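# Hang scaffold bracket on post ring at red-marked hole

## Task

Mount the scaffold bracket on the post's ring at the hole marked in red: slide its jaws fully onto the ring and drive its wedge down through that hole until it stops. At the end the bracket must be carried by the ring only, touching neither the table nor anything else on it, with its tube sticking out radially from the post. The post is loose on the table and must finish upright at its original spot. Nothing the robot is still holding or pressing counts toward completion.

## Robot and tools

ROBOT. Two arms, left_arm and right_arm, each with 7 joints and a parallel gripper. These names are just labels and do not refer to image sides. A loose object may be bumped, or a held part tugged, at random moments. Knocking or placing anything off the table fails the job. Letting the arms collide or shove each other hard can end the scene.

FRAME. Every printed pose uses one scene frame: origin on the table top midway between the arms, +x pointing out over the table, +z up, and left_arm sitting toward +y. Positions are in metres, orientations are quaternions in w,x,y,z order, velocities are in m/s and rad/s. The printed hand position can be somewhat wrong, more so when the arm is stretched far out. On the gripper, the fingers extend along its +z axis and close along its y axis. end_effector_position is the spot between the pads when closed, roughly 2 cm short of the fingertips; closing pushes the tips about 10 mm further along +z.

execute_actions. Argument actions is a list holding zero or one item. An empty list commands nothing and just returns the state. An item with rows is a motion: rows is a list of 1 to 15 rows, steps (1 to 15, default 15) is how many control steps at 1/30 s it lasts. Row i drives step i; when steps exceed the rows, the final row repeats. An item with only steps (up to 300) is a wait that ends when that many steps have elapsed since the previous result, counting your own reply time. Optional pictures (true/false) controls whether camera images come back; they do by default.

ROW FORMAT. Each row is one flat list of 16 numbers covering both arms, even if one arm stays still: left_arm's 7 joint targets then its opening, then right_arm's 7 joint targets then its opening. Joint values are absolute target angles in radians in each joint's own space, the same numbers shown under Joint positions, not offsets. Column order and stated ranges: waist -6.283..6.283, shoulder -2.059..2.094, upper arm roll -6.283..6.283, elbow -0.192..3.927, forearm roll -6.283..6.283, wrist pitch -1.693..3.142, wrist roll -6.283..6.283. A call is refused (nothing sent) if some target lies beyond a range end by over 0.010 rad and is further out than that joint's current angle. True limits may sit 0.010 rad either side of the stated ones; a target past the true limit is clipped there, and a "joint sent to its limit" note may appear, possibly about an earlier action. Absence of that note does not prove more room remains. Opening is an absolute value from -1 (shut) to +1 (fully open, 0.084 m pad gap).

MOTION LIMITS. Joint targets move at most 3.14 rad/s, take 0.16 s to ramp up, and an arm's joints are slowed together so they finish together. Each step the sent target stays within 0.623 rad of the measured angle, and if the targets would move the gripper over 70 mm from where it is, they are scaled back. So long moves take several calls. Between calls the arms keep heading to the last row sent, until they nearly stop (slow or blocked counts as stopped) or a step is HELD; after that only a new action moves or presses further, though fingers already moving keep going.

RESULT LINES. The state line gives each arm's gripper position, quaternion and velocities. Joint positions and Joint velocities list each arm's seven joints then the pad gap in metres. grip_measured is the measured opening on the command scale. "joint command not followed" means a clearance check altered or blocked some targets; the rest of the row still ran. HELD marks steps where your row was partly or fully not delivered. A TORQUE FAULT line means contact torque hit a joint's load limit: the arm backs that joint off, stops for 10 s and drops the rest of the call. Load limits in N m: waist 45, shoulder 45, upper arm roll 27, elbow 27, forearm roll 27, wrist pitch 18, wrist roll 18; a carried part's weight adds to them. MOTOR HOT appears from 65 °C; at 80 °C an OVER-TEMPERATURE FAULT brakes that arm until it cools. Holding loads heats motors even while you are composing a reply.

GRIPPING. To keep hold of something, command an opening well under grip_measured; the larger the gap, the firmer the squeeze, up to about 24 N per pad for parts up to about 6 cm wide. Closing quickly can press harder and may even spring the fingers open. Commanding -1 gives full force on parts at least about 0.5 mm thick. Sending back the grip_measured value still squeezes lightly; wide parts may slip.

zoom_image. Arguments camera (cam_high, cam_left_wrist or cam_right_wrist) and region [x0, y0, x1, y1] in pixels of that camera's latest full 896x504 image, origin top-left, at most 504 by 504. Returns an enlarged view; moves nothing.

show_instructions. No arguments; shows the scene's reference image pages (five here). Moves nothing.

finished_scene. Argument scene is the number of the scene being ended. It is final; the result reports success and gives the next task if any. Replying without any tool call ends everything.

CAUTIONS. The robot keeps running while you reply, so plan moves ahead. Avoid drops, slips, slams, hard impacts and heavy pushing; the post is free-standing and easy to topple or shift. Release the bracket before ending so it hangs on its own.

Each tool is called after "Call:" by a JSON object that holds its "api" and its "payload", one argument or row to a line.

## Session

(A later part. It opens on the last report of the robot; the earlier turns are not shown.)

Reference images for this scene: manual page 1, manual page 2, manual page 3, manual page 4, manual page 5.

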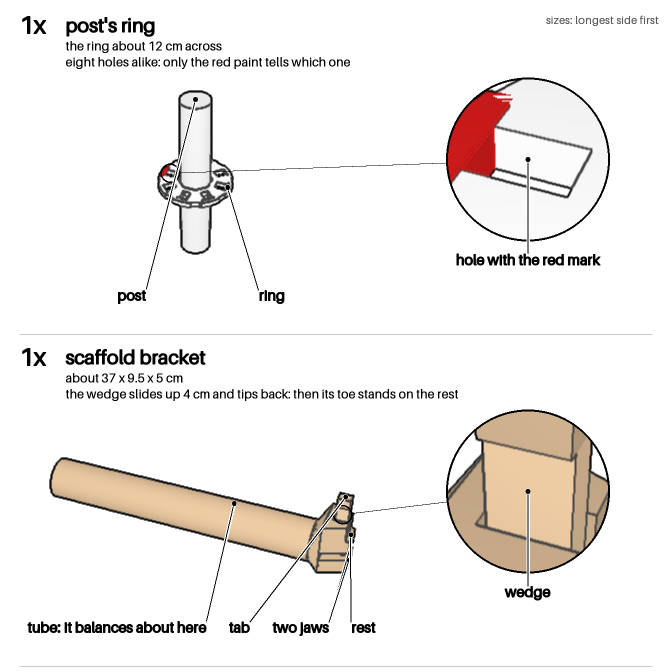

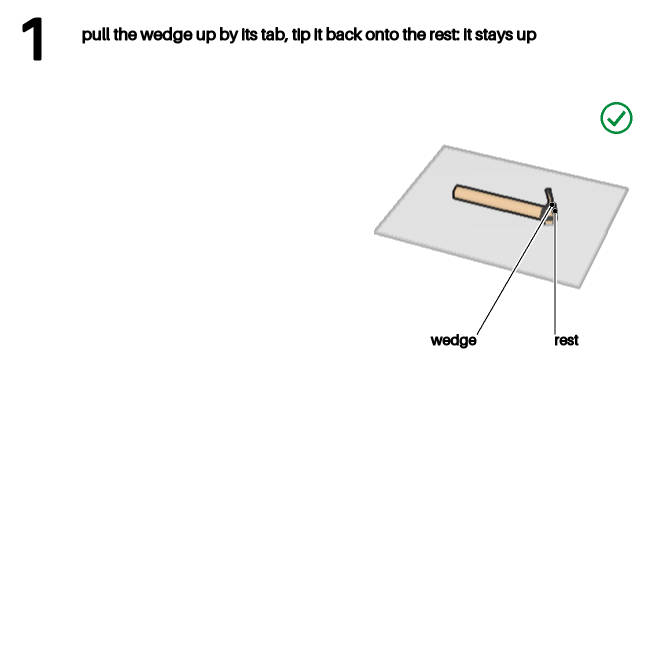

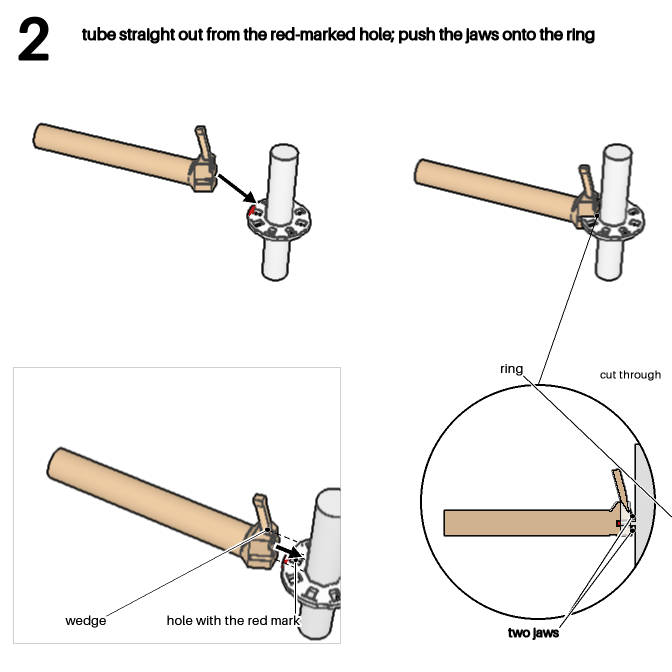

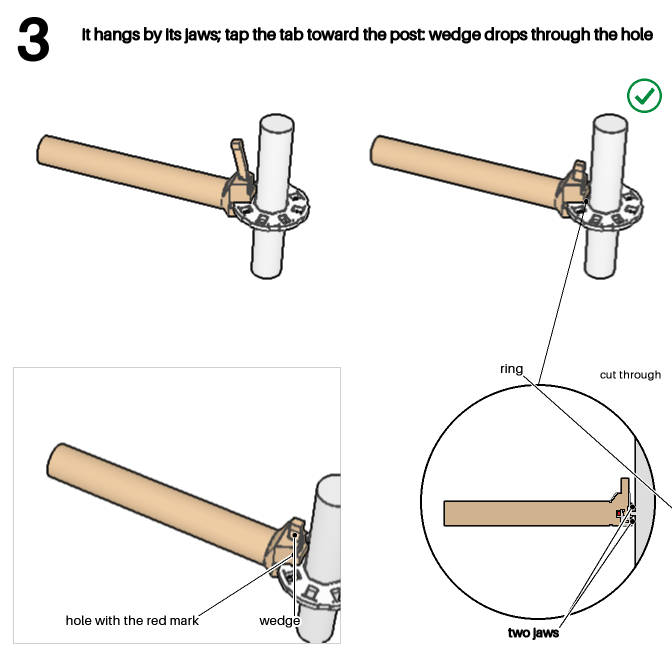

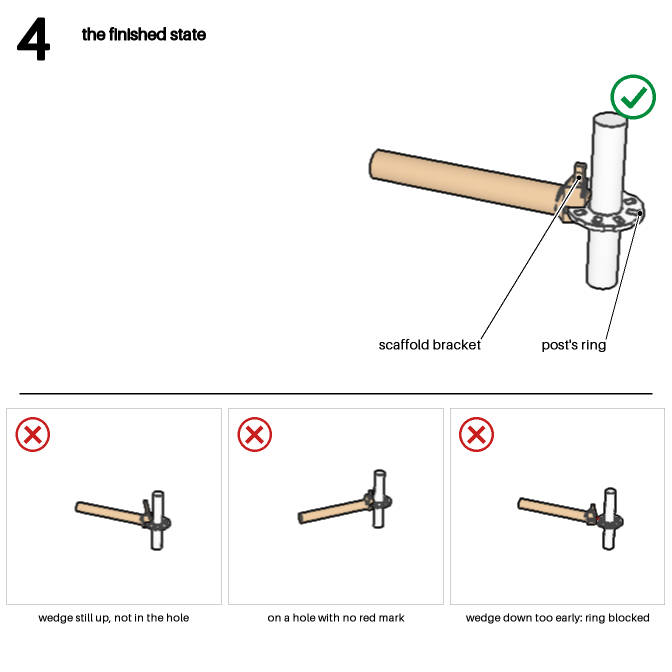

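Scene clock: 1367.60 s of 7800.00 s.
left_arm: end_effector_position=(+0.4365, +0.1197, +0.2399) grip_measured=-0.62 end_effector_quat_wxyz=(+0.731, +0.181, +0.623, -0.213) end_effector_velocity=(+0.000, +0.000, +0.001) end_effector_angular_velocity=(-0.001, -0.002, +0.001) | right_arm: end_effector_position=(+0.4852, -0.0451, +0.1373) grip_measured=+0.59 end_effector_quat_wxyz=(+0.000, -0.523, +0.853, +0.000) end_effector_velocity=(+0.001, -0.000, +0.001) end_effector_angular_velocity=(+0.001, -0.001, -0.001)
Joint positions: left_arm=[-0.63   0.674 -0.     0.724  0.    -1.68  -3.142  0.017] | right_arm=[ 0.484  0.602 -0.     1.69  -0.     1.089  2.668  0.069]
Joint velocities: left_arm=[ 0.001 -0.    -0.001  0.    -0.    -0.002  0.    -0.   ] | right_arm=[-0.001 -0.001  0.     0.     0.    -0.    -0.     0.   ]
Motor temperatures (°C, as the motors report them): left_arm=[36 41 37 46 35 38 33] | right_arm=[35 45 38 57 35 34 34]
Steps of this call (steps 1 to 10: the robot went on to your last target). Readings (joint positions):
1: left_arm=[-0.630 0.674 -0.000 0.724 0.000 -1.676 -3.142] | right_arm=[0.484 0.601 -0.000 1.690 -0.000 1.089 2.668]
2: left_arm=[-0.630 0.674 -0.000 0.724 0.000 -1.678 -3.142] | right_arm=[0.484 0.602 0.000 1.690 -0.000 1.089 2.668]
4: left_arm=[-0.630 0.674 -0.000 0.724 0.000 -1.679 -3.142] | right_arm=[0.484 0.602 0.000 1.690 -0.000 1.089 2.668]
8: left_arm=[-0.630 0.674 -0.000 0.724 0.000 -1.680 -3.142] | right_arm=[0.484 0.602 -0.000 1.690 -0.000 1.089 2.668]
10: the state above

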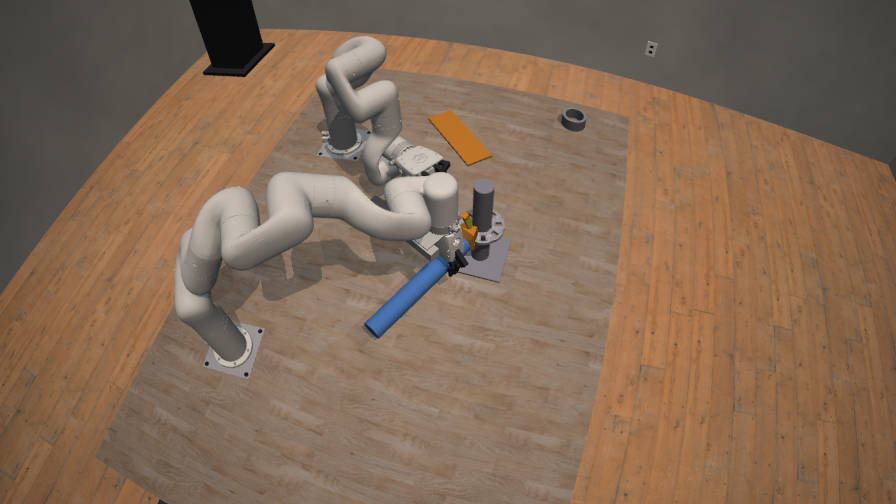

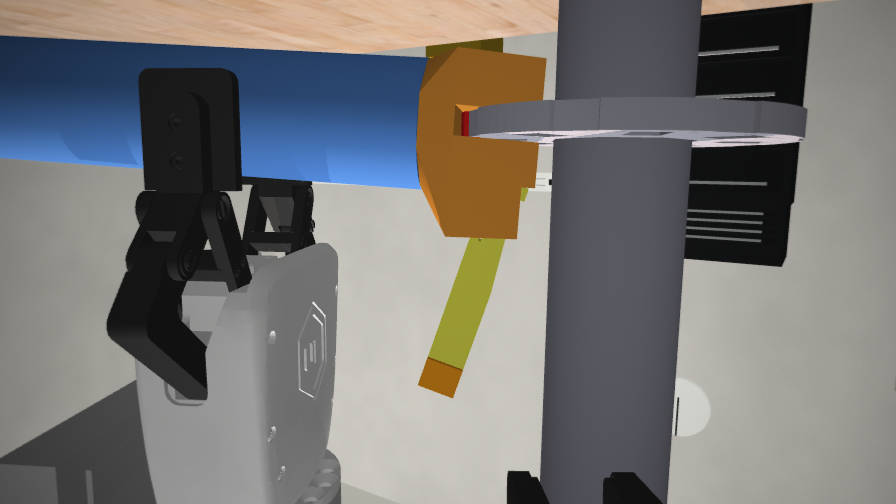

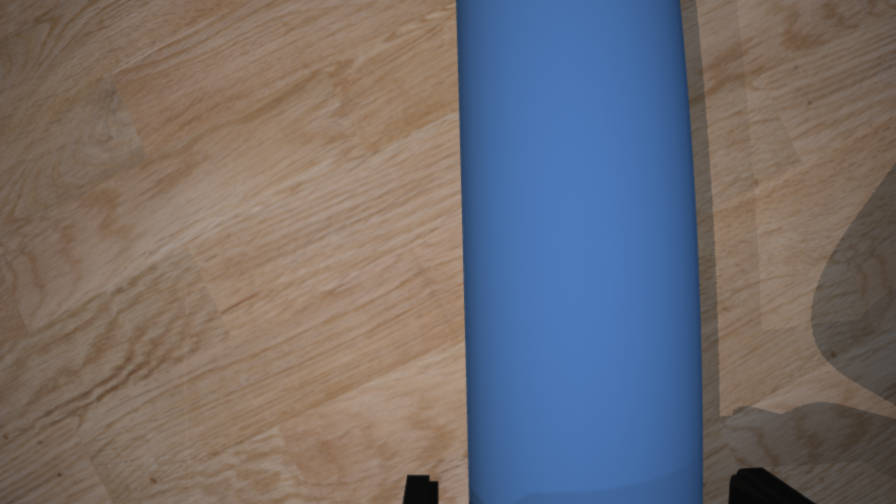

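Call:
{"api": "execute_actions", "payload": {
  "actions": [
    {"rows": [[-0.63,0.674,0,0.7243,0,-1.68,-3.1416,-0.6,0.48435,0.5982,0,1.6999,0,1.1017,2.66835,0.6],[-0.63,0.674,0,0.7243,0,-1.68,-3.1416,-0.6,0.48435,0.5948,0,1.7095,0,1.1147,2.66835,0.6],[-0.63,0.674,0,0.7243,0,-1.68,-3.1416,-0.6,0.48435,0.5914,0,1.7191,0,1.1277,2.66835,0.6],[-0.63,0.674,0,0.7243,0,-1.68,-3.1416,-0.6,0.48435,0.588,0,1.7287,0,1.1407,2.66835,0.6],[-0.63,0.674,0,0.7243,0,-1.68,-3.1416,-0.6,0.48435,0.5846,0,1.7383,0,1.1537,2.66835,0.6],[-0.63,0.674,0,0.7243,0,-1.68,-3.1416,-0.6,0.48435,0.5813,0,1.7479,0,1.1667,2.66835,0.6],[-0.63,0.674,0,0.7243,0,-1.68,-3.1416,-0.6,0.48435,0.5779,0,1.7575,0,1.1797,2.66835,0.6],[-0.63,0.674,0,0.7243,0,-1.68,-3.1416,-0.6,0.48435,0.5745,0,1.7671,0,1.1927,2.66835,0.6],[-0.63,0.674,0,0.7243,0,-1.68,-3.1416,-0.6,0.48435,0.5711,0,1.7767,0,1.2056,2.66835,0.6],[-0.63,0.674,0,0.7243,0,-1.68,-3.1416,-0.6,0.48435,0.5677,0,1.7863,0,1.2186,2.66835,0.6],[-0.63,0.674,0,0.7243,0,-1.68,-3.1416,-0.6,0.48435,0.5643,0,1.7959,0,1.2316,2.66835,0.6],[-0.63,0.674,0,0.7243,0,-1.68,-3.1416,-0.6,0.48435,0.5609,0,1.8055,0,1.2446,2.66835,0.6],[-0.63,0.674,0,0.7243,0,-1.68,-3.1416,-0.6,0.48435,0.5575,0,1.8151,0,1.2576,2.66835,0.6],[-0.63,0.674,0,0.7243,0,-1.68,-3.1416,-0.6,0.48435,0.5541,0,1.8247,0,1.2706,2.66835,0.6],[-0.63,0.674,0,0.7243,0,-1.68,-3.1416,-0.6,0.48435,0.5507,0,1.8343,0,1.2836,2.66835,0.6]], "steps": 15}
  ],
  "pictures": false
}}

Call:
{"api": "execute_actions", "payload": {
  "actions": [
    {"rows": [[-0.63,0.674,0,0.7243,0,-1.68,-3.1416,-0.6,0.4862,0.5444,0,1.8249,0,1.2638,2.6702,0.5],[-0.63,0.674,0,0.7243,0,-1.68,-3.1416,-0.6,0.488,0.5381,0,1.8154,0,1.244,2.672,0.4],[-0.63,0.674,0,0.7243,0,-1.68,-3.1416,-0.6,0.4899,0.5318,0,1.806,0,1.2243,2.6739,0.3],[-0.63,0.674,0,0.7243,0,-1.68,-3.1416,-0.6,0.4917,0.5255,0,1.7966,0,1.2045,2.6757,0.2],[-0.63,0.674,0,0.7243,0,-1.68,-3.1416,-0.6,0.4936,0.5192,0,1.7872,0,1.1847,2.6776,0.1],[-0.63,0.674,0,0.7243,0,-1.68,-3.1416,-0.6,0.4954,0.5129,0,1.7777,0,1.1649,2.6794,0.0],[-0.63,0.674,0,0.7243,0,-1.68,-3.1416,-0.6,0.4973,0.5066,0,1.7683,0,1.1451,2.6813,-0.1],[-0.63,0.674,0,0.7243,0,-1.68,-3.1416,-0.6,0.4991,0.5002,0,1.7589,0,1.1254,2.6831,-0.22],[-0.63,0.674,0,0.7243,0,-1.68,-3.1416,-0.6,0.501,0.4939,0,1.7495,0,1.1056,2.685,-0.34],[-0.63,0.674,0,0.7243,0,-1.68,-3.1416,-0.6,0.5028,0.4876,0,1.74,0,1.0858,2.6868,-0.46],[-0.63,0.674,0,0.7243,0,-1.68,-3.1416,-0.6,0.5047,0.4813,0,1.7306,0,1.066,2.6887,-0.58],[-0.63,0.674,0,0.7243,0,-1.68,-3.1416,-0.6,0.5065,0.475,0,1.7212,0,1.0462,2.6905,-0.7],[-0.63,0.674,0,0.7243,0,-1.68,-3.1416,-0.6,0.5084,0.4687,0,1.7118,0,1.0265,2.6924,-0.8],[-0.63,0.674,0,0.7243,0,-1.68,-3.1416,-0.6,0.5102,0.4624,0,1.7023,0,1.0067,2.6942,-0.9],[-0.63,0.674,0,0.7243,0,-1.68,-3.1416,-0.6,0.51205,0.45605,0,1.6929,0,0.9869,2.69605,-1]], "steps": 15}
  ],
  "pictures": false
}}

Call:
{"api": "execute_actions", "payload": {
  "actions": [
    {"steps": 15}
  ]
}}

Scene clock: 1426.70 s of 7800.00 s.
left_arm: end_effector_position=(+0.4365, +0.1197, +0.2400) grip_measured=-0.62 end_effector_quat_wxyz=(+0.731, +0.181, +0.623, -0.213) end_effector_velocity=(+0.000, -0.000, +0.000) end_effector_angular_velocity=(-0.001, -0.000, -0.000) | right_arm: end_effector_position=(+0.4863, -0.0444, +0.1970) grip_measured=+0.59 end_effector_quat_wxyz=(+0.000, -0.523, +0.853, +0.000) end_effector_velocity=(-0.007, -0.004, +0.153) end_effector_angular_velocity=(-0.002, +0.004, +0.001)
Joint positions: left_arm=[-0.63   0.674 -0.     0.724 -0.    -1.68  -3.142  0.017] | right_arm=[ 0.484  0.562 -0.     1.801  0.     1.238  2.668  0.069]
Joint velocities: left_arm=[-0.    -0.    -0.001  0.001 -0.    -0.    -0.001 -0.   ] | right_arm=[ 0.002 -0.099 -0.001  0.283  0.     0.386  0.001  0.   ]
Motor temperatures (°C, as the motors report them): left_arm=[36 41 37 46 35 38 33] | right_arm=[35 43 38 53 35 33 34]
Steps of this call (steps 1 to 15: the robot went on to your last target; steps 16 to 90: nothing new was sent; then 55.60 s passed at rest; steps 91 to 105: all 15 steps of this action). Readings (joint positions):
91: left_arm=[-0.630 0.674 -0.000 0.724 -0.000 -1.680 -3.142] | right_arm=[0.484 0.602 -0.000 1.690 0.000 1.089 2.668]
92: left_arm=[-0.630 0.674 -0.000 0.724 -0.000 -1.680 -3.142] | right_arm=[0.484 0.601 0.000 1.692 -0.000 1.092 2.668]
94: left_arm=[-0.630 0.674 -0.000 0.724 -0.000 -1.680 -3.142] | right_arm=[0.484 0.599 0.000 1.701 -0.000 1.106 2.668]
98: left_arm=[-0.630 0.674 -0.000 0.724 0.000 -1.680 -3.142] | right_arm=[0.484 0.586 -0.000 1.736 0.000 1.149 2.668]
105: the state above

Scene clock: 1427.20 s of 7800.00 s.
left_arm: end_effector_position=(+0.4365, +0.1197, +0.2400) grip_measured=-0.62 end_effector_quat_wxyz=(+0.731, +0.181, +0.623, -0.213) end_effector_velocity=(-0.000, -0.001, +0.000) end_effector_angular_velocity=(-0.001, -0.001, -0.001) | right_arm: end_effector_position=(+0.5000, -0.0174, +0.2348) grip_measured=-0.95 end_effector_quat_wxyz=(+0.094, -0.520, +0.849, +0.009) end_effector_velocity=(+0.033, +0.069, +0.065) end_effector_angular_velocity=(+0.309, -0.391, -0.001)
Joint positions: left_arm=[-0.63   0.674  0.     0.724 -0.    -1.68  -3.142  0.017] | right_arm=[0.505 0.479 0.    1.727 0.    1.059 2.689 0.002]
Joint velocities: left_arm=[-0.     0.    -0.001  0.001 -0.    -0.     0.    -0.   ] | right_arm=[ 0.054 -0.19  -0.001 -0.277  0.001 -0.585  0.055 -0.134]
Motor temperatures (°C, as the motors report them): left_arm=[36 41 37 46 35 38 33] | right_arm=[35 43 38 53 35 33 34]
Steps of this call (steps 1 to 15: all 15 steps of this action). Readings (joint positions):
1: left_arm=[-0.630 0.674 -0.000 0.724 0.000 -1.680 -3.142] | right_arm=[0.484 0.559 0.000 1.810 -0.000 1.251 2.668]
2: left_arm=[-0.630 0.674 -0.000 0.724 -0.000 -1.680 -3.142] | right_arm=[0.485 0.555 -0.000 1.817 -0.000 1.259 2.669]
4: left_arm=[-0.630 0.674 -0.000 0.724 -0.000 -1.680 -3.142] | right_arm=[0.486 0.545 -0.000 1.818 -0.000 1.251 2.671]
8: left_arm=[-0.630 0.674 -0.000 0.724 -0.000 -1.680 -3.142] | right_arm=[0.493 0.523 0.000 1.790 0.000 1.192 2.677]
15: the state above

Scene clock: 1427.70 s of 7800.00 s.
left_arm: end_effector_position=(+0.4365, +0.1197, +0.2400) grip_measured=-0.62 end_effector_quat_wxyz=(+0.731, +0.181, +0.623, -0.213) end_effector_velocity=(-0.000, +0.000, -0.001) end_effector_angular_velocity=(+0.002, +0.001, -0.000) | right_arm: end_effector_position=(+0.5039, -0.0092, +0.2428) grip_measured=-1.00 end_effector_quat_wxyz=(+0.124, -0.518, +0.846, +0.013) end_effector_velocity=(-0.000, +0.001, +0.002) end_effector_angular_velocity=(+0.004, -0.004, +0.001)
Joint positions: left_arm=[-0.63   0.674 -0.     0.724 -0.    -1.68  -3.142  0.017] | right_arm=[ 0.512  0.456 -0.     1.693 -0.     0.987  2.696  0.   ]
Joint velocities: left_arm=[-0.001 -0.     0.    -0.002  0.    -0.     0.001 -0.   ] | right_arm=[ 0.    -0.003  0.001 -0.001  0.    -0.003 -0.     0.   ]
Motor temperatures (°C, as the motors report them): left_arm=[36 41 37 46 35 38 33] | right_arm=[35 43 38 53 35 33 34]
Steps of this call (steps 1 to 15: the robot went on to your last target). Readings (joint positions):
1: left_arm=[-0.630 0.674 0.000 0.724 -0.000 -1.680 -3.142] | right_arm=[0.507 0.473 0.000 1.718 0.000 1.040 2.691]
2: left_arm=[-0.630 0.674 -0.000 0.724 0.000 -1.680 -3.142] | right_arm=[0.509 0.467 0.000 1.710 0.000 1.023 2.693]
4: left_arm=[-0.630 0.674 -0.000 0.724 -0.000 -1.680 -3.142] | right_arm=[0.511 0.461 0.000 1.701 0.000 1.003 2.695]
8: left_arm=[-0.630 0.674 -0.000 0.724 0.000 -1.680 -3.142] | right_arm=[0.512 0.457 -0.000 1.695 -0.000 0.991 2.696]
15: the state above

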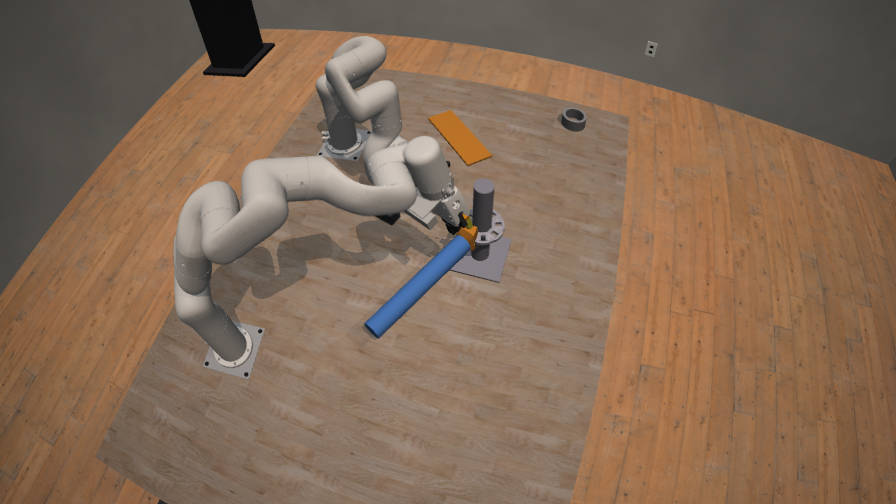

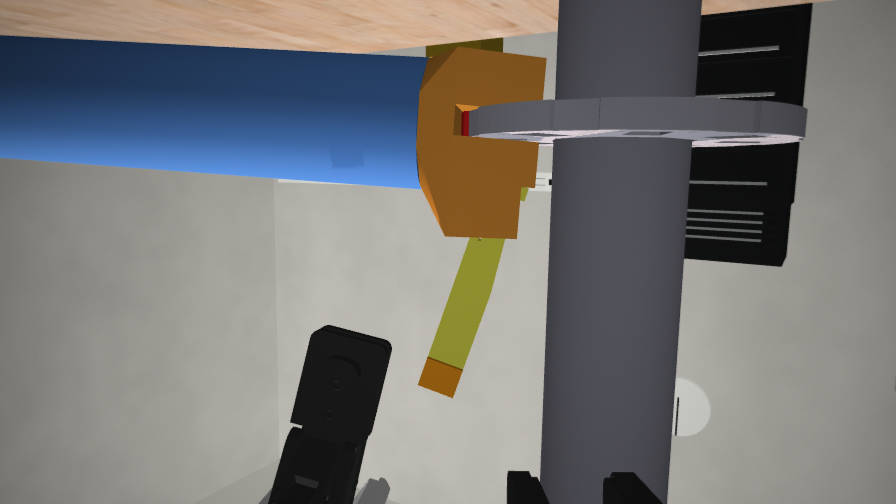

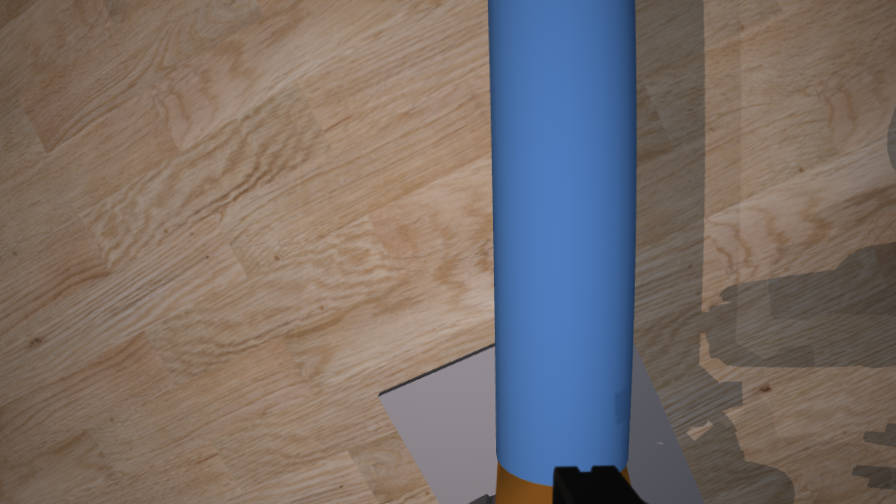

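Call:
{"api": "execute_actions", "payload": {
  "actions": [
    {"rows": [[-0.63,0.674,0,0.7243,0,-1.68,-3.1416,-0.6,0.513,0.4612,0,1.7028,0,0.9917,2.697,-1],[-0.63,0.674,0,0.7243,0,-1.68,-3.1416,-0.6,0.514,0.4663,0,1.7127,0,0.9965,2.698,-1],[-0.63,0.674,0,0.7243,0,-1.68,-3.1416,-0.6,0.5149,0.4714,0,1.7226,0,1.0013,2.6989,-1],[-0.63,0.674,0,0.7243,0,-1.68,-3.1416,-0.6,0.5159,0.4765,0,1.7325,0,1.0061,2.6999,-1],[-0.63,0.674,0,0.7243,0,-1.68,-3.1416,-0.6,0.5168,0.4816,0,1.7424,0,1.0108,2.7008,-1],[-0.63,0.674,0,0.7243,0,-1.68,-3.1416,-0.6,0.5178,0.4867,0,1.7523,0,1.0156,2.7018,-1],[-0.63,0.674,0,0.7243,0,-1.68,-3.1416,-0.6,0.5187,0.4918,0,1.7622,0,1.0204,2.7027,-1],[-0.63,0.674,0,0.7243,0,-1.68,-3.1416,-0.6,0.5197,0.4969,0,1.7721,0,1.0252,2.7037,-1],[-0.63,0.674,0,0.7243,0,-1.68,-3.1416,-0.6,0.5201,0.4997,0,1.7764,0,1.0267,2.7041,-1],[-0.63,0.674,0,0.7243,0,-1.68,-3.1416,-0.6,0.5206,0.5025,0,1.7807,0,1.0283,2.7046,-1],[-0.63,0.674,0,0.7243,0,-1.68,-3.1416,-0.6,0.521,0.5052,0,1.785,0,1.0298,2.705,-1],[-0.63,0.674,0,0.7243,0,-1.68,-3.1416,-0.6,0.5215,0.508,0,1.7893,0,1.0313,2.7055,-1],[-0.63,0.674,0,0.7243,0,-1.68,-3.1416,-0.6,0.5219,0.5108,0,1.7937,0,1.0328,2.7059,-1],[-0.63,0.674,0,0.7243,0,-1.68,-3.1416,-0.6,0.5224,0.5136,0,1.798,0,1.0344,2.7064,-1],[-0.63,0.674,0,0.7243,0,-1.68,-3.1416,-0.6,0.5228,0.5164,0,1.8023,0,1.0359,2.7068,-1]], "steps": 15}
  ],
  "pictures": false
}}

Call:
{"api": "execute_actions", "payload": {
  "actions": [
    {"rows": [[-0.63,0.674,0,0.7243,0,-1.68,-3.1416,-0.6,0.5233,0.5192,0,1.8066,0,1.0374,2.7073,-1],[-0.63,0.674,0,0.7243,0,-1.68,-3.1416,-0.6,0.5237,0.5219,0,1.8109,0,1.0389,2.7077,-1],[-0.63,0.674,0,0.7243,0,-1.68,-3.1416,-0.6,0.5241,0.5247,0,1.8152,0,1.0405,2.7081,-1],[-0.63,0.674,0,0.7243,0,-1.68,-3.1416,-0.6,0.5246,0.5275,0,1.8195,0,1.042,2.7086,-1],[-0.63,0.674,0,0.7243,0,-1.68,-3.1416,-0.6,0.525,0.5303,0,1.8238,0,1.0435,2.709,-1],[-0.63,0.674,0,0.7243,0,-1.68,-3.1416,-0.6,0.5255,0.5331,0,1.8281,0,1.045,2.7095,-1],[-0.63,0.674,0,0.7243,0,-1.68,-3.1416,-0.6,0.5259,0.5359,0,1.8324,0,1.0466,2.7099,-1],[-0.63,0.674,0,0.7243,0,-1.68,-3.1416,-0.6,0.5264,0.5386,0,1.8367,0,1.0481,2.7104,-1],[-0.63,0.674,0,0.7243,0,-1.68,-3.1416,-0.6,0.5268,0.5414,0,1.8411,0,1.0496,2.7108,-1],[-0.63,0.674,0,0.7243,0,-1.68,-3.1416,-0.6,0.5272,0.5442,0,1.8454,0,1.0512,2.7112,-1],[-0.63,0.674,0,0.7243,0,-1.68,-3.1416,-0.6,0.5277,0.547,0,1.8497,0,1.0527,2.7117,-1],[-0.63,0.674,0,0.7243,0,-1.68,-3.1416,-0.6,0.5281,0.5498,0,1.854,0,1.0542,2.7121,-1],[-0.63,0.674,0,0.7243,0,-1.68,-3.1416,-0.6,0.5286,0.5526,0,1.8583,0,1.0557,2.7126,-1],[-0.63,0.674,0,0.7243,0,-1.68,-3.1416,-0.6,0.529,0.5553,0,1.8626,0,1.0573,2.713,-1],[-0.63,0.674,0,0.7243,0,-1.68,-3.1416,-0.6,0.5295,0.5581,0,1.8669,0,1.0588,2.7135,-1]], "steps": 15}
  ],
  "pictures": false
}}

Call:
{"api": "execute_actions", "payload": {
  "actions": [
    {"steps": 15}
  ]
}}

Scene clock: 1483.63 s of 7800.00 s.
left_arm: end_effector_position=(+0.4365, +0.1197, +0.2400) grip_measured=-0.62 end_effector_quat_wxyz=(+0.731, +0.181, +0.623, -0.213) end_effector_velocity=(-0.000, -0.000, +0.000) end_effector_angular_velocity=(-0.000, -0.000, -0.001) | right_arm: end_effector_position=(+0.5105, +0.0039, +0.2489) grip_measured=-1.00 end_effector_quat_wxyz=(+0.124, -0.519, +0.846, +0.014) end_effector_velocity=(+0.012, +0.018, +0.000) end_effector_angular_velocity=(-0.002, +0.007, -0.004)
Joint positions: left_arm=[-0.63   0.674 -0.     0.724  0.    -1.68  -3.142  0.017] | right_arm=[ 0.521  0.507  0.     1.787 -0.     1.03   2.705  0.   ]
Joint velocities: left_arm=[-0.001  0.     0.     0.     0.     0.    -0.     0.   ] | right_arm=[ 0.012  0.09  -0.003  0.14   0.001  0.057  0.014  0.   ]
Motor temperatures (°C, as the motors report them): left_arm=[36 41 37 46 35 38 33] | right_arm=[35 43 38 53 35 33 34]
Steps of this call (steps 1 to 15: the robot went on to your last target; steps 16 to 90: nothing new was sent; then 52.43 s passed at rest; steps 91 to 105: all 15 steps of this action). Readings (joint positions):
91: left_arm=[-0.630 0.674 -0.000 0.724 -0.000 -1.680 -3.142] | right_arm=[0.512 0.456 -0.000 1.693 -0.000 0.987 2.696]
92: left_arm=[-0.630 0.674 -0.000 0.724 -0.000 -1.680 -3.142] | right_arm=[0.512 0.457 -0.000 1.695 -0.000 0.988 2.696]
94: left_arm=[-0.630 0.674 -0.000 0.724 -0.000 -1.680 -3.142] | right_arm=[0.513 0.463 -0.000 1.706 -0.000 0.993 2.697]
98: left_arm=[-0.630 0.674 0.000 0.724 -0.000 -1.680 -3.142] | right_arm=[0.517 0.480 0.000 1.740 0.000 1.009 2.701]
105: the state above

Scene clock: 1484.13 s of 7800.00 s.
left_arm: end_effector_position=(+0.4365, +0.1197, +0.2400) grip_measured=-0.62 end_effector_quat_wxyz=(+0.731, +0.181, +0.623, -0.213) end_effector_velocity=(+0.000, -0.000, +0.000) end_effector_angular_velocity=(-0.001, -0.000, -0.000) | right_arm: end_effector_position=(+0.5156, +0.0137, +0.2491) grip_measured=-1.00 end_effector_quat_wxyz=(+0.124, -0.518, +0.846, +0.015) end_effector_velocity=(+0.009, +0.019, -0.001) end_effector_angular_velocity=(+0.003, +0.004, +0.000)
Joint positions: left_arm=[-0.63   0.674 -0.     0.724  0.    -1.68  -3.142  0.017] | right_arm=[ 0.528  0.549 -0.     1.853 -0.     1.054  2.712  0.   ]
Joint velocities: left_arm=[ 0.     0.    -0.     0.001 -0.     0.    -0.    -0.   ] | right_arm=[0.013 0.083 0.    0.128 0.001 0.046 0.013 0.   ]
Motor temperatures (°C, as the motors report them): left_arm=[36 41 37 46 35 38 33] | right_arm=[35 43 38 53 35 33 34]
Steps of this call (steps 1 to 15: all 15 steps of this action). Readings (joint positions):
1: left_arm=[-0.630 0.674 0.000 0.724 0.000 -1.680 -3.142] | right_arm=[0.522 0.510 -0.000 1.791 -0.000 1.032 2.706]
2: left_arm=[-0.630 0.674 0.000 0.724 -0.000 -1.680 -3.142] | right_arm=[0.522 0.512 -0.000 1.796 -0.000 1.034 2.706]
4: left_arm=[-0.630 0.674 -0.000 0.724 0.000 -1.680 -3.142] | right_arm=[0.523 0.518 -0.000 1.805 -0.000 1.037 2.707]
8: left_arm=[-0.630 0.674 -0.000 0.724 0.000 -1.680 -3.142] | right_arm=[0.525 0.529 -0.000 1.822 -0.000 1.043 2.709]
15: the state above

Scene clock: 1484.63 s of 7800.00 s.
left_arm: end_effector_position=(+0.4365, +0.1197, +0.2400) grip_measured=-0.62 end_effector_quat_wxyz=(+0.731, +0.181, +0.623, -0.213) end_effector_velocity=(+0.000, +0.000, +0.000) end_effector_angular_velocity=(-0.001, -0.000, +0.001) | right_arm: end_effector_position=(+0.5167, +0.0158, +0.2490) grip_measured=-1.00 end_effector_quat_wxyz=(+0.124, -0.518, +0.846, +0.015) end_effector_velocity=(-0.001, +0.001, -0.001) end_effector_angular_velocity=(-0.001, +0.001, +0.002)
Joint positions: left_arm=[-0.63   0.674  0.     0.724  0.    -1.68  -3.142  0.017] | right_arm=[ 0.529  0.558 -0.     1.867  0.     1.059  2.713  0.   ]
Joint velocities: left_arm=[ 0.001 -0.     0.     0.001  0.    -0.    -0.001  0.   ] | right_arm=[ 0.001  0.001  0.001  0.    -0.001  0.    -0.001  0.   ]
Motor temperatures (°C, as the motors report them): left_arm=[36 41 37 46 35 38 33] | right_arm=[35 43 38 53 35 33 34]
Steps of this call (steps 1 to 15: the robot went on to your last target). Readings (joint positions):
1: left_arm=[-0.630 0.674 0.000 0.724 0.000 -1.680 -3.142] | right_arm=[0.528 0.552 -0.000 1.857 0.000 1.055 2.712]
2: left_arm=[-0.630 0.674 0.000 0.724 0.000 -1.680 -3.142] | right_arm=[0.529 0.554 0.000 1.860 0.000 1.056 2.713]
4: left_arm=[-0.630 0.674 -0.000 0.724 -0.000 -1.680 -3.142] | right_arm=[0.529 0.556 0.000 1.864 0.000 1.058 2.713]
8: left_arm=[-0.630 0.674 -0.000 0.724 0.000 -1.680 -3.142] | right_arm=[0.529 0.558 0.000 1.866 0.000 1.059 2.713]
15: the state above

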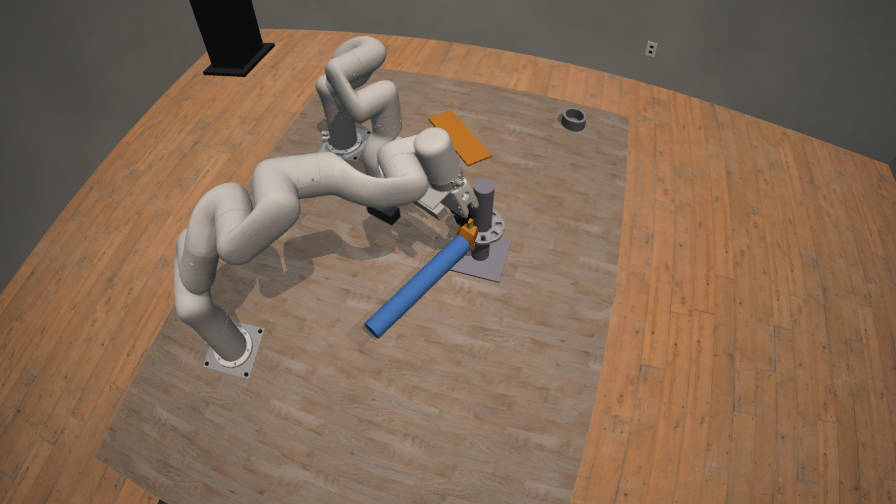

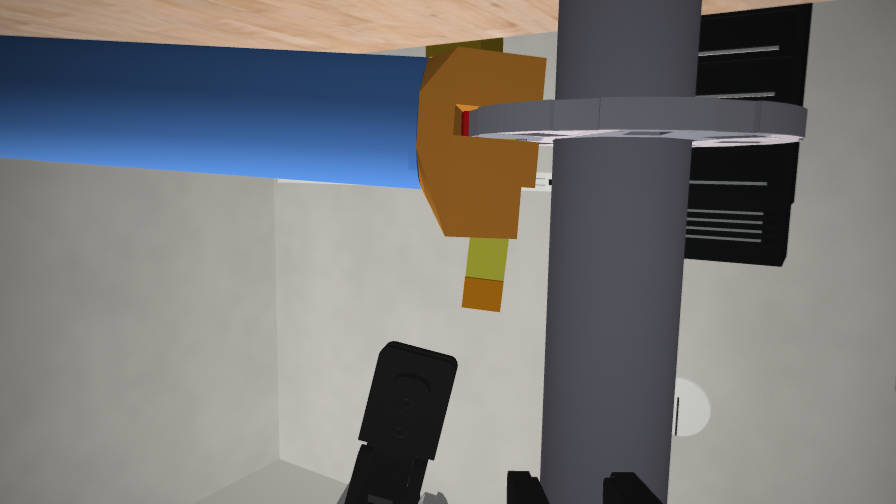

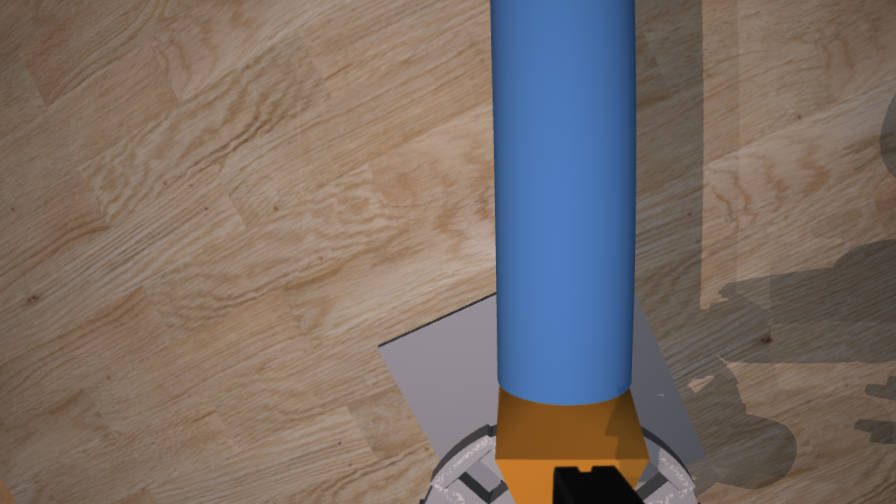

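Call:
{"api": "execute_actions", "payload": {
  "actions": [
    {"rows": [[-0.63,0.674,0,0.7243,0,-1.68,-3.1416,-0.6,0.5303,0.5638,0,1.876,0,1.0622,2.7143,-1],[-0.63,0.674,0,0.7243,0,-1.68,-3.1416,-0.6,0.531,0.5695,0,1.885,0,1.0656,2.715,-1],[-0.63,0.674,0,0.7243,0,-1.68,-3.1416,-0.6,0.5318,0.5752,0,1.8941,0,1.069,2.7158,-1],[-0.63,0.674,0,0.7243,0,-1.68,-3.1416,-0.6,0.5326,0.5808,0,1.9032,0,1.0723,2.7166,-1],[-0.63,0.674,0,0.7243,0,-1.68,-3.1416,-0.6,0.5334,0.5865,0,1.9123,0,1.0757,2.7174,-1],[-0.63,0.674,0,0.7243,0,-1.68,-3.1416,-0.6,0.5341,0.5922,0,1.9213,0,1.0791,2.7181,-1],[-0.63,0.674,0,0.7243,0,-1.68,-3.1416,-0.6,0.5349,0.5979,0,1.9304,0,1.0825,2.7189,-1],[-0.63,0.674,0,0.7243,0,-1.68,-3.1416,-0.6,0.5357,0.6036,0,1.9395,0,1.0859,2.7197,-1],[-0.63,0.674,0,0.7243,0,-1.68,-3.1416,-0.6,0.5365,0.6093,0,1.9485,0,1.0893,2.7205,-1],[-0.63,0.674,0,0.7243,0,-1.68,-3.1416,-0.6,0.5372,0.6149,0,1.9576,0,1.0927,2.7212,-1],[-0.63,0.674,0,0.7243,0,-1.68,-3.1416,-0.6,0.538,0.6206,0,1.9667,0,1.0961,2.722,-1],[-0.63,0.674,0,0.7243,0,-1.68,-3.1416,-0.6,0.5388,0.6263,0,1.9757,0,1.0994,2.7228,-1],[-0.63,0.674,0,0.7243,0,-1.68,-3.1416,-0.6,0.5395,0.632,0,1.9848,0,1.1028,2.7235,-1],[-0.63,0.674,0,0.7243,0,-1.68,-3.1416,-0.6,0.5403,0.6377,0,1.9939,0,1.1062,2.7243,-1],[-0.63,0.674,0,0.7243,0,-1.68,-3.1416,-0.6,0.5411,0.6434,0,2.003,0,1.1096,2.7251,-1]], "steps": 15}
  ],
  "pictures": false
}}

Call:
{"api": "execute_actions", "payload": {
  "actions": [
    {"rows": [[-0.63,0.674,0,0.7243,0,-1.68,-3.1416,-0.6,0.5411,0.6434,0,2.003,0,1.1096,2.7251,-1],[-0.63,0.674,0,0.7243,0,-1.68,-3.1416,-0.6,0.5411,0.6434,0,2.003,0,1.1096,2.7251,-1],[-0.63,0.674,0,0.7243,0,-1.68,-3.1416,-0.6,0.5411,0.6435,0,1.9988,0,1.1054,2.7251,-1],[-0.63,0.674,0,0.7243,0,-1.68,-3.1416,-0.6,0.5411,0.6435,0,1.9947,0,1.1011,2.7251,-1],[-0.63,0.674,0,0.7243,0,-1.68,-3.1416,-0.6,0.5411,0.6436,0,1.9905,0,1.0969,2.7251,-1],[-0.63,0.674,0,0.7243,0,-1.68,-3.1416,-0.6,0.5411,0.6437,0,1.9864,0,1.0927,2.7251,-1],[-0.63,0.674,0,0.7243,0,-1.68,-3.1416,-0.6,0.5411,0.6437,0,1.9822,0,1.0885,2.7251,-1],[-0.63,0.674,0,0.7243,0,-1.68,-3.1416,-0.6,0.5411,0.6438,0,1.978,0,1.0842,2.7251,-1],[-0.63,0.674,0,0.7243,0,-1.68,-3.1416,-0.6,0.5411,0.6439,0,1.9739,0,1.08,2.7251,-1],[-0.63,0.674,0,0.7243,0,-1.68,-3.1416,-0.6,0.5411,0.644,0,1.9697,0,1.0758,2.7251,-1],[-0.63,0.674,0,0.7243,0,-1.68,-3.1416,-0.6,0.5411,0.644,0,1.9656,0,1.0715,2.7251,-1],[-0.63,0.674,0,0.7243,0,-1.68,-3.1416,-0.6,0.5411,0.6441,0,1.9614,0,1.0673,2.7251,-1]], "steps": 15}
  ],
  "pictures": false
}}

Call:
{"api": "execute_actions", "payload": {
  "actions": [
    {"steps": 10}
  ]
}}

Call:
{"api": "zoom_image", "payload": {
  "camera": "cam_left_wrist",
  "region": [400, 200, 580, 360]
}}

Scene clock: 1530.87 s of 7800.00 s.
left_arm: end_effector_position=(+0.4365, +0.1197, +0.2400) grip_measured=-0.62 end_effector_quat_wxyz=(+0.731, +0.181, +0.623, -0.213) end_effector_velocity=(-0.000, +0.001, -0.001) end_effector_angular_velocity=(+0.002, +0.003, +0.001) | right_arm: end_effector_position=(+0.5240, +0.0297, +0.2491) grip_measured=-1.00 end_effector_quat_wxyz=(+0.124, -0.518, +0.846, +0.016) end_effector_velocity=(+0.018, +0.034, -0.000) end_effector_angular_velocity=(+0.004, +0.003, +0.001)
Joint positions: left_arm=[-0.63   0.674  0.     0.724 -0.    -1.68  -3.142  0.017] | right_arm=[0.538 0.624 0.    1.972 0.    1.098 2.722 0.   ]
Joint velocities: left_arm=[ 0.     0.     0.    -0.003 -0.     0.    -0.001 -0.   ] | right_arm=[ 0.023  0.169 -0.001  0.271  0.     0.101  0.022  0.   ]
Motor temperatures (°C, as the motors report them): left_arm=[36 41 37 46 35 38 33] | right_arm=[35 43 38 53 35 33 34]
Steps of this call (steps 1 to 15: the robot went on to your last target; steps 16 to 90: nothing new was sent; then 42.73 s passed at rest; steps 91 to 105: all 15 steps of this action). Readings (joint positions):
91: left_arm=[-0.630 0.674 0.000 0.724 0.000 -1.680 -3.142] | right_arm=[0.530 0.558 -0.000 1.867 0.000 1.059 2.714]
92: left_arm=[-0.630 0.674 -0.000 0.724 -0.000 -1.680 -3.142] | right_arm=[0.530 0.559 -0.000 1.869 -0.000 1.060 2.714]
94: left_arm=[-0.630 0.674 -0.000 0.724 -0.000 -1.680 -3.142] | right_arm=[0.530 0.565 -0.000 1.879 -0.000 1.063 2.715]
98: left_arm=[-0.630 0.674 0.000 0.724 0.000 -1.680 -3.142] | right_arm=[0.533 0.585 0.000 1.910 0.000 1.075 2.717]
105: the state above

Scene clock: 1531.37 s of 7800.00 s.
left_arm: end_effector_position=(+0.4365, +0.1197, +0.2400) grip_measured=-0.62 end_effector_quat_wxyz=(+0.731, +0.181, +0.623, -0.213) end_effector_velocity=(+0.000, +0.000, +0.000) end_effector_angular_velocity=(-0.001, -0.000, +0.001) | right_arm: end_effector_position=(+0.5258, +0.0335, +0.2350) grip_measured=-1.00 end_effector_quat_wxyz=(+0.123, -0.518, +0.846, +0.016) end_effector_velocity=(-0.002, -0.000, -0.024) end_effector_angular_velocity=(-0.005, +0.008, -0.000)
Joint positions: left_arm=[-0.63   0.674  0.     0.724  0.    -1.68  -3.142  0.017] | right_arm=[ 0.541  0.644 -0.     1.965 -0.     1.072  2.725  0.   ]
Joint velocities: left_arm=[ 0.001 -0.     0.     0.    -0.    -0.    -0.    -0.   ] | right_arm=[ 0.001  0.007  0.001 -0.054  0.001 -0.052  0.001  0.   ]
Motor temperatures (°C, as the motors report them): left_arm=[36 41 37 46 35 38 33] | right_arm=[35 43 38 53 35 33 34]
Steps of this call (steps 1 to 15: all 15 steps of this action). Readings (joint positions):
1: left_arm=[-0.630 0.674 0.000 0.724 -0.000 -1.680 -3.142] | right_arm=[0.539 0.630 0.000 1.981 0.000 1.101 2.723]
2: left_arm=[-0.630 0.674 0.000 0.724 0.000 -1.680 -3.142] | right_arm=[0.540 0.634 0.000 1.988 0.000 1.104 2.724]
4: left_arm=[-0.630 0.674 -0.000 0.724 0.000 -1.680 -3.142] | right_arm=[0.541 0.640 0.000 1.995 0.000 1.106 2.725]
8: left_arm=[-0.630 0.674 -0.000 0.724 -0.000 -1.680 -3.142] | right_arm=[0.541 0.642 -0.000 1.989 -0.000 1.096 2.725]
15: the state above

Scene clock: 1531.70 s of 7800.00 s.
left_arm: end_effector_position=(+0.4365, +0.1197, +0.2400) grip_measured=-0.62 end_effector_quat_wxyz=(+0.731, +0.181, +0.623, -0.213) end_effector_velocity=(-0.000, -0.000, +0.000) end_effector_angular_velocity=(+0.000, -0.000, +0.000) | right_arm: end_effector_position=(+0.5259, +0.0337, +0.2343) grip_measured=-1.00 end_effector_quat_wxyz=(+0.124, -0.518, +0.846, +0.017) end_effector_velocity=(-0.000, -0.001, -0.003) end_effector_angular_velocity=(-0.003, +0.003, -0.001)
Joint positions: left_arm=[-0.63   0.674 -0.     0.724  0.    -1.68  -3.142  0.017] | right_arm=[ 0.541  0.644 -0.     1.962 -0.     1.067  2.725  0.   ]
Joint velocities: left_arm=[-0.  0. -0.  0. -0. -0.  0.  0.] | right_arm=[-0.     0.002 -0.    -0.003 -0.001 -0.001  0.001  0.   ]
Motor temperatures (°C, as the motors report them): left_arm=[36 41 37 46 35 38 33] | right_arm=[35 43 38 53 35 33 34]
Steps of this call (steps 1 to 10: the robot went on to your last target). Readings (joint positions):
1: left_arm=[-0.630 0.674 0.000 0.724 -0.000 -1.680 -3.142] | right_arm=[0.541 0.644 -0.000 1.964 -0.000 1.070 2.725]
2: left_arm=[-0.630 0.674 -0.000 0.724 0.000 -1.680 -3.142] | right_arm=[0.541 0.644 -0.000 1.963 -0.000 1.069 2.725]
4: left_arm=[-0.630 0.674 0.000 0.724 -0.000 -1.680 -3.142] | right_arm=[0.541 0.644 -0.000 1.962 -0.000 1.068 2.725]
8: left_arm=[-0.630 0.674 -0.000 0.724 -0.000 -1.680 -3.142] | right_arm=[0.541 0.644 -0.000 1.962 0.000 1.067 2.725]
10: the state above

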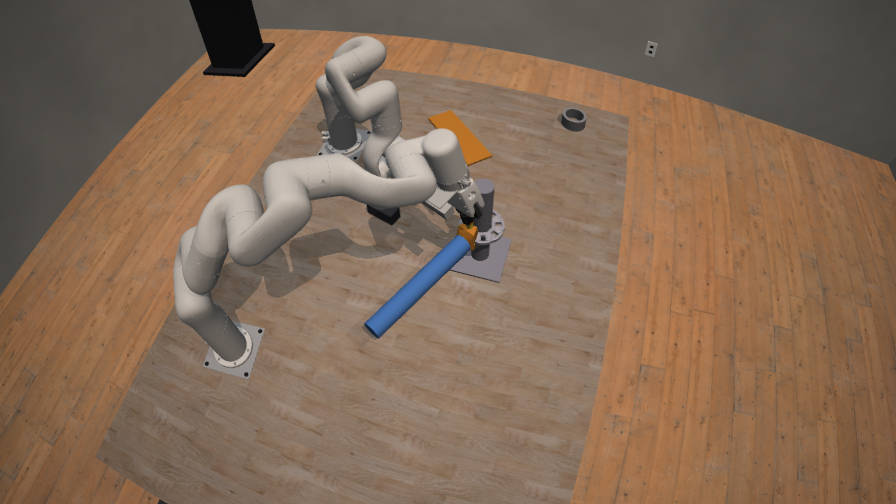

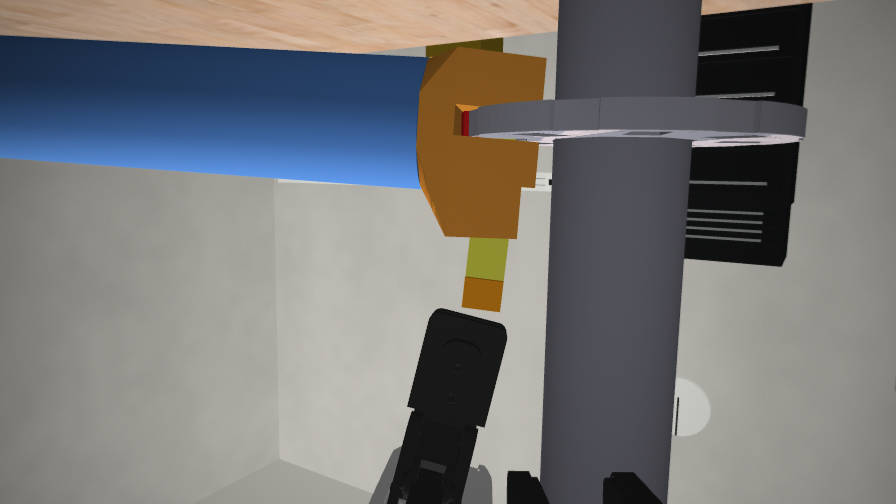

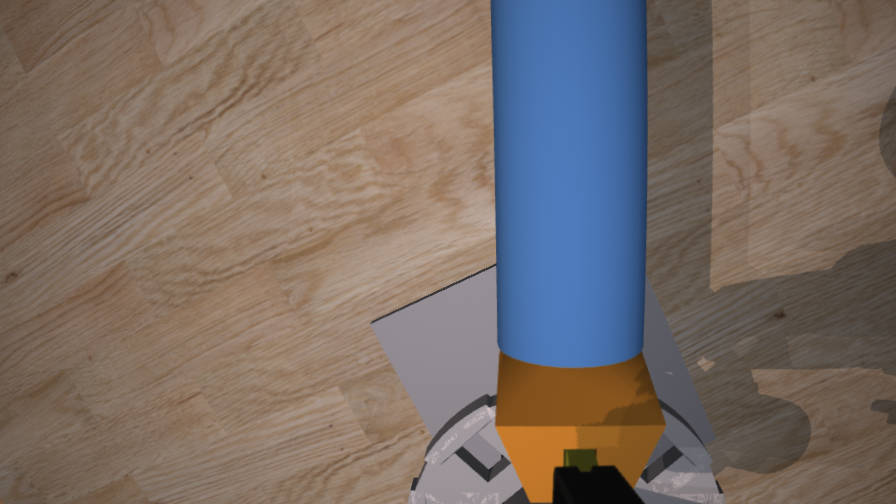

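Region (400, 200, 580, 360) of cam_left_wrist's 896x504 image, scaled by 2.800, with more detail than that image has.

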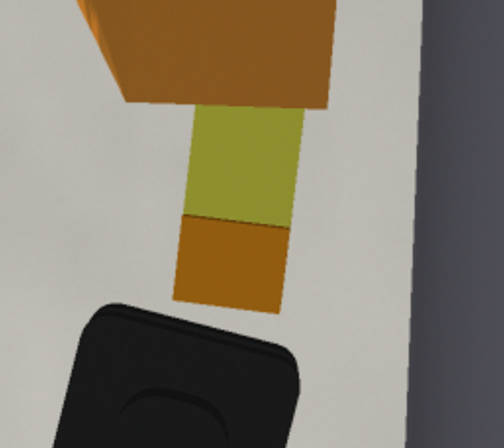

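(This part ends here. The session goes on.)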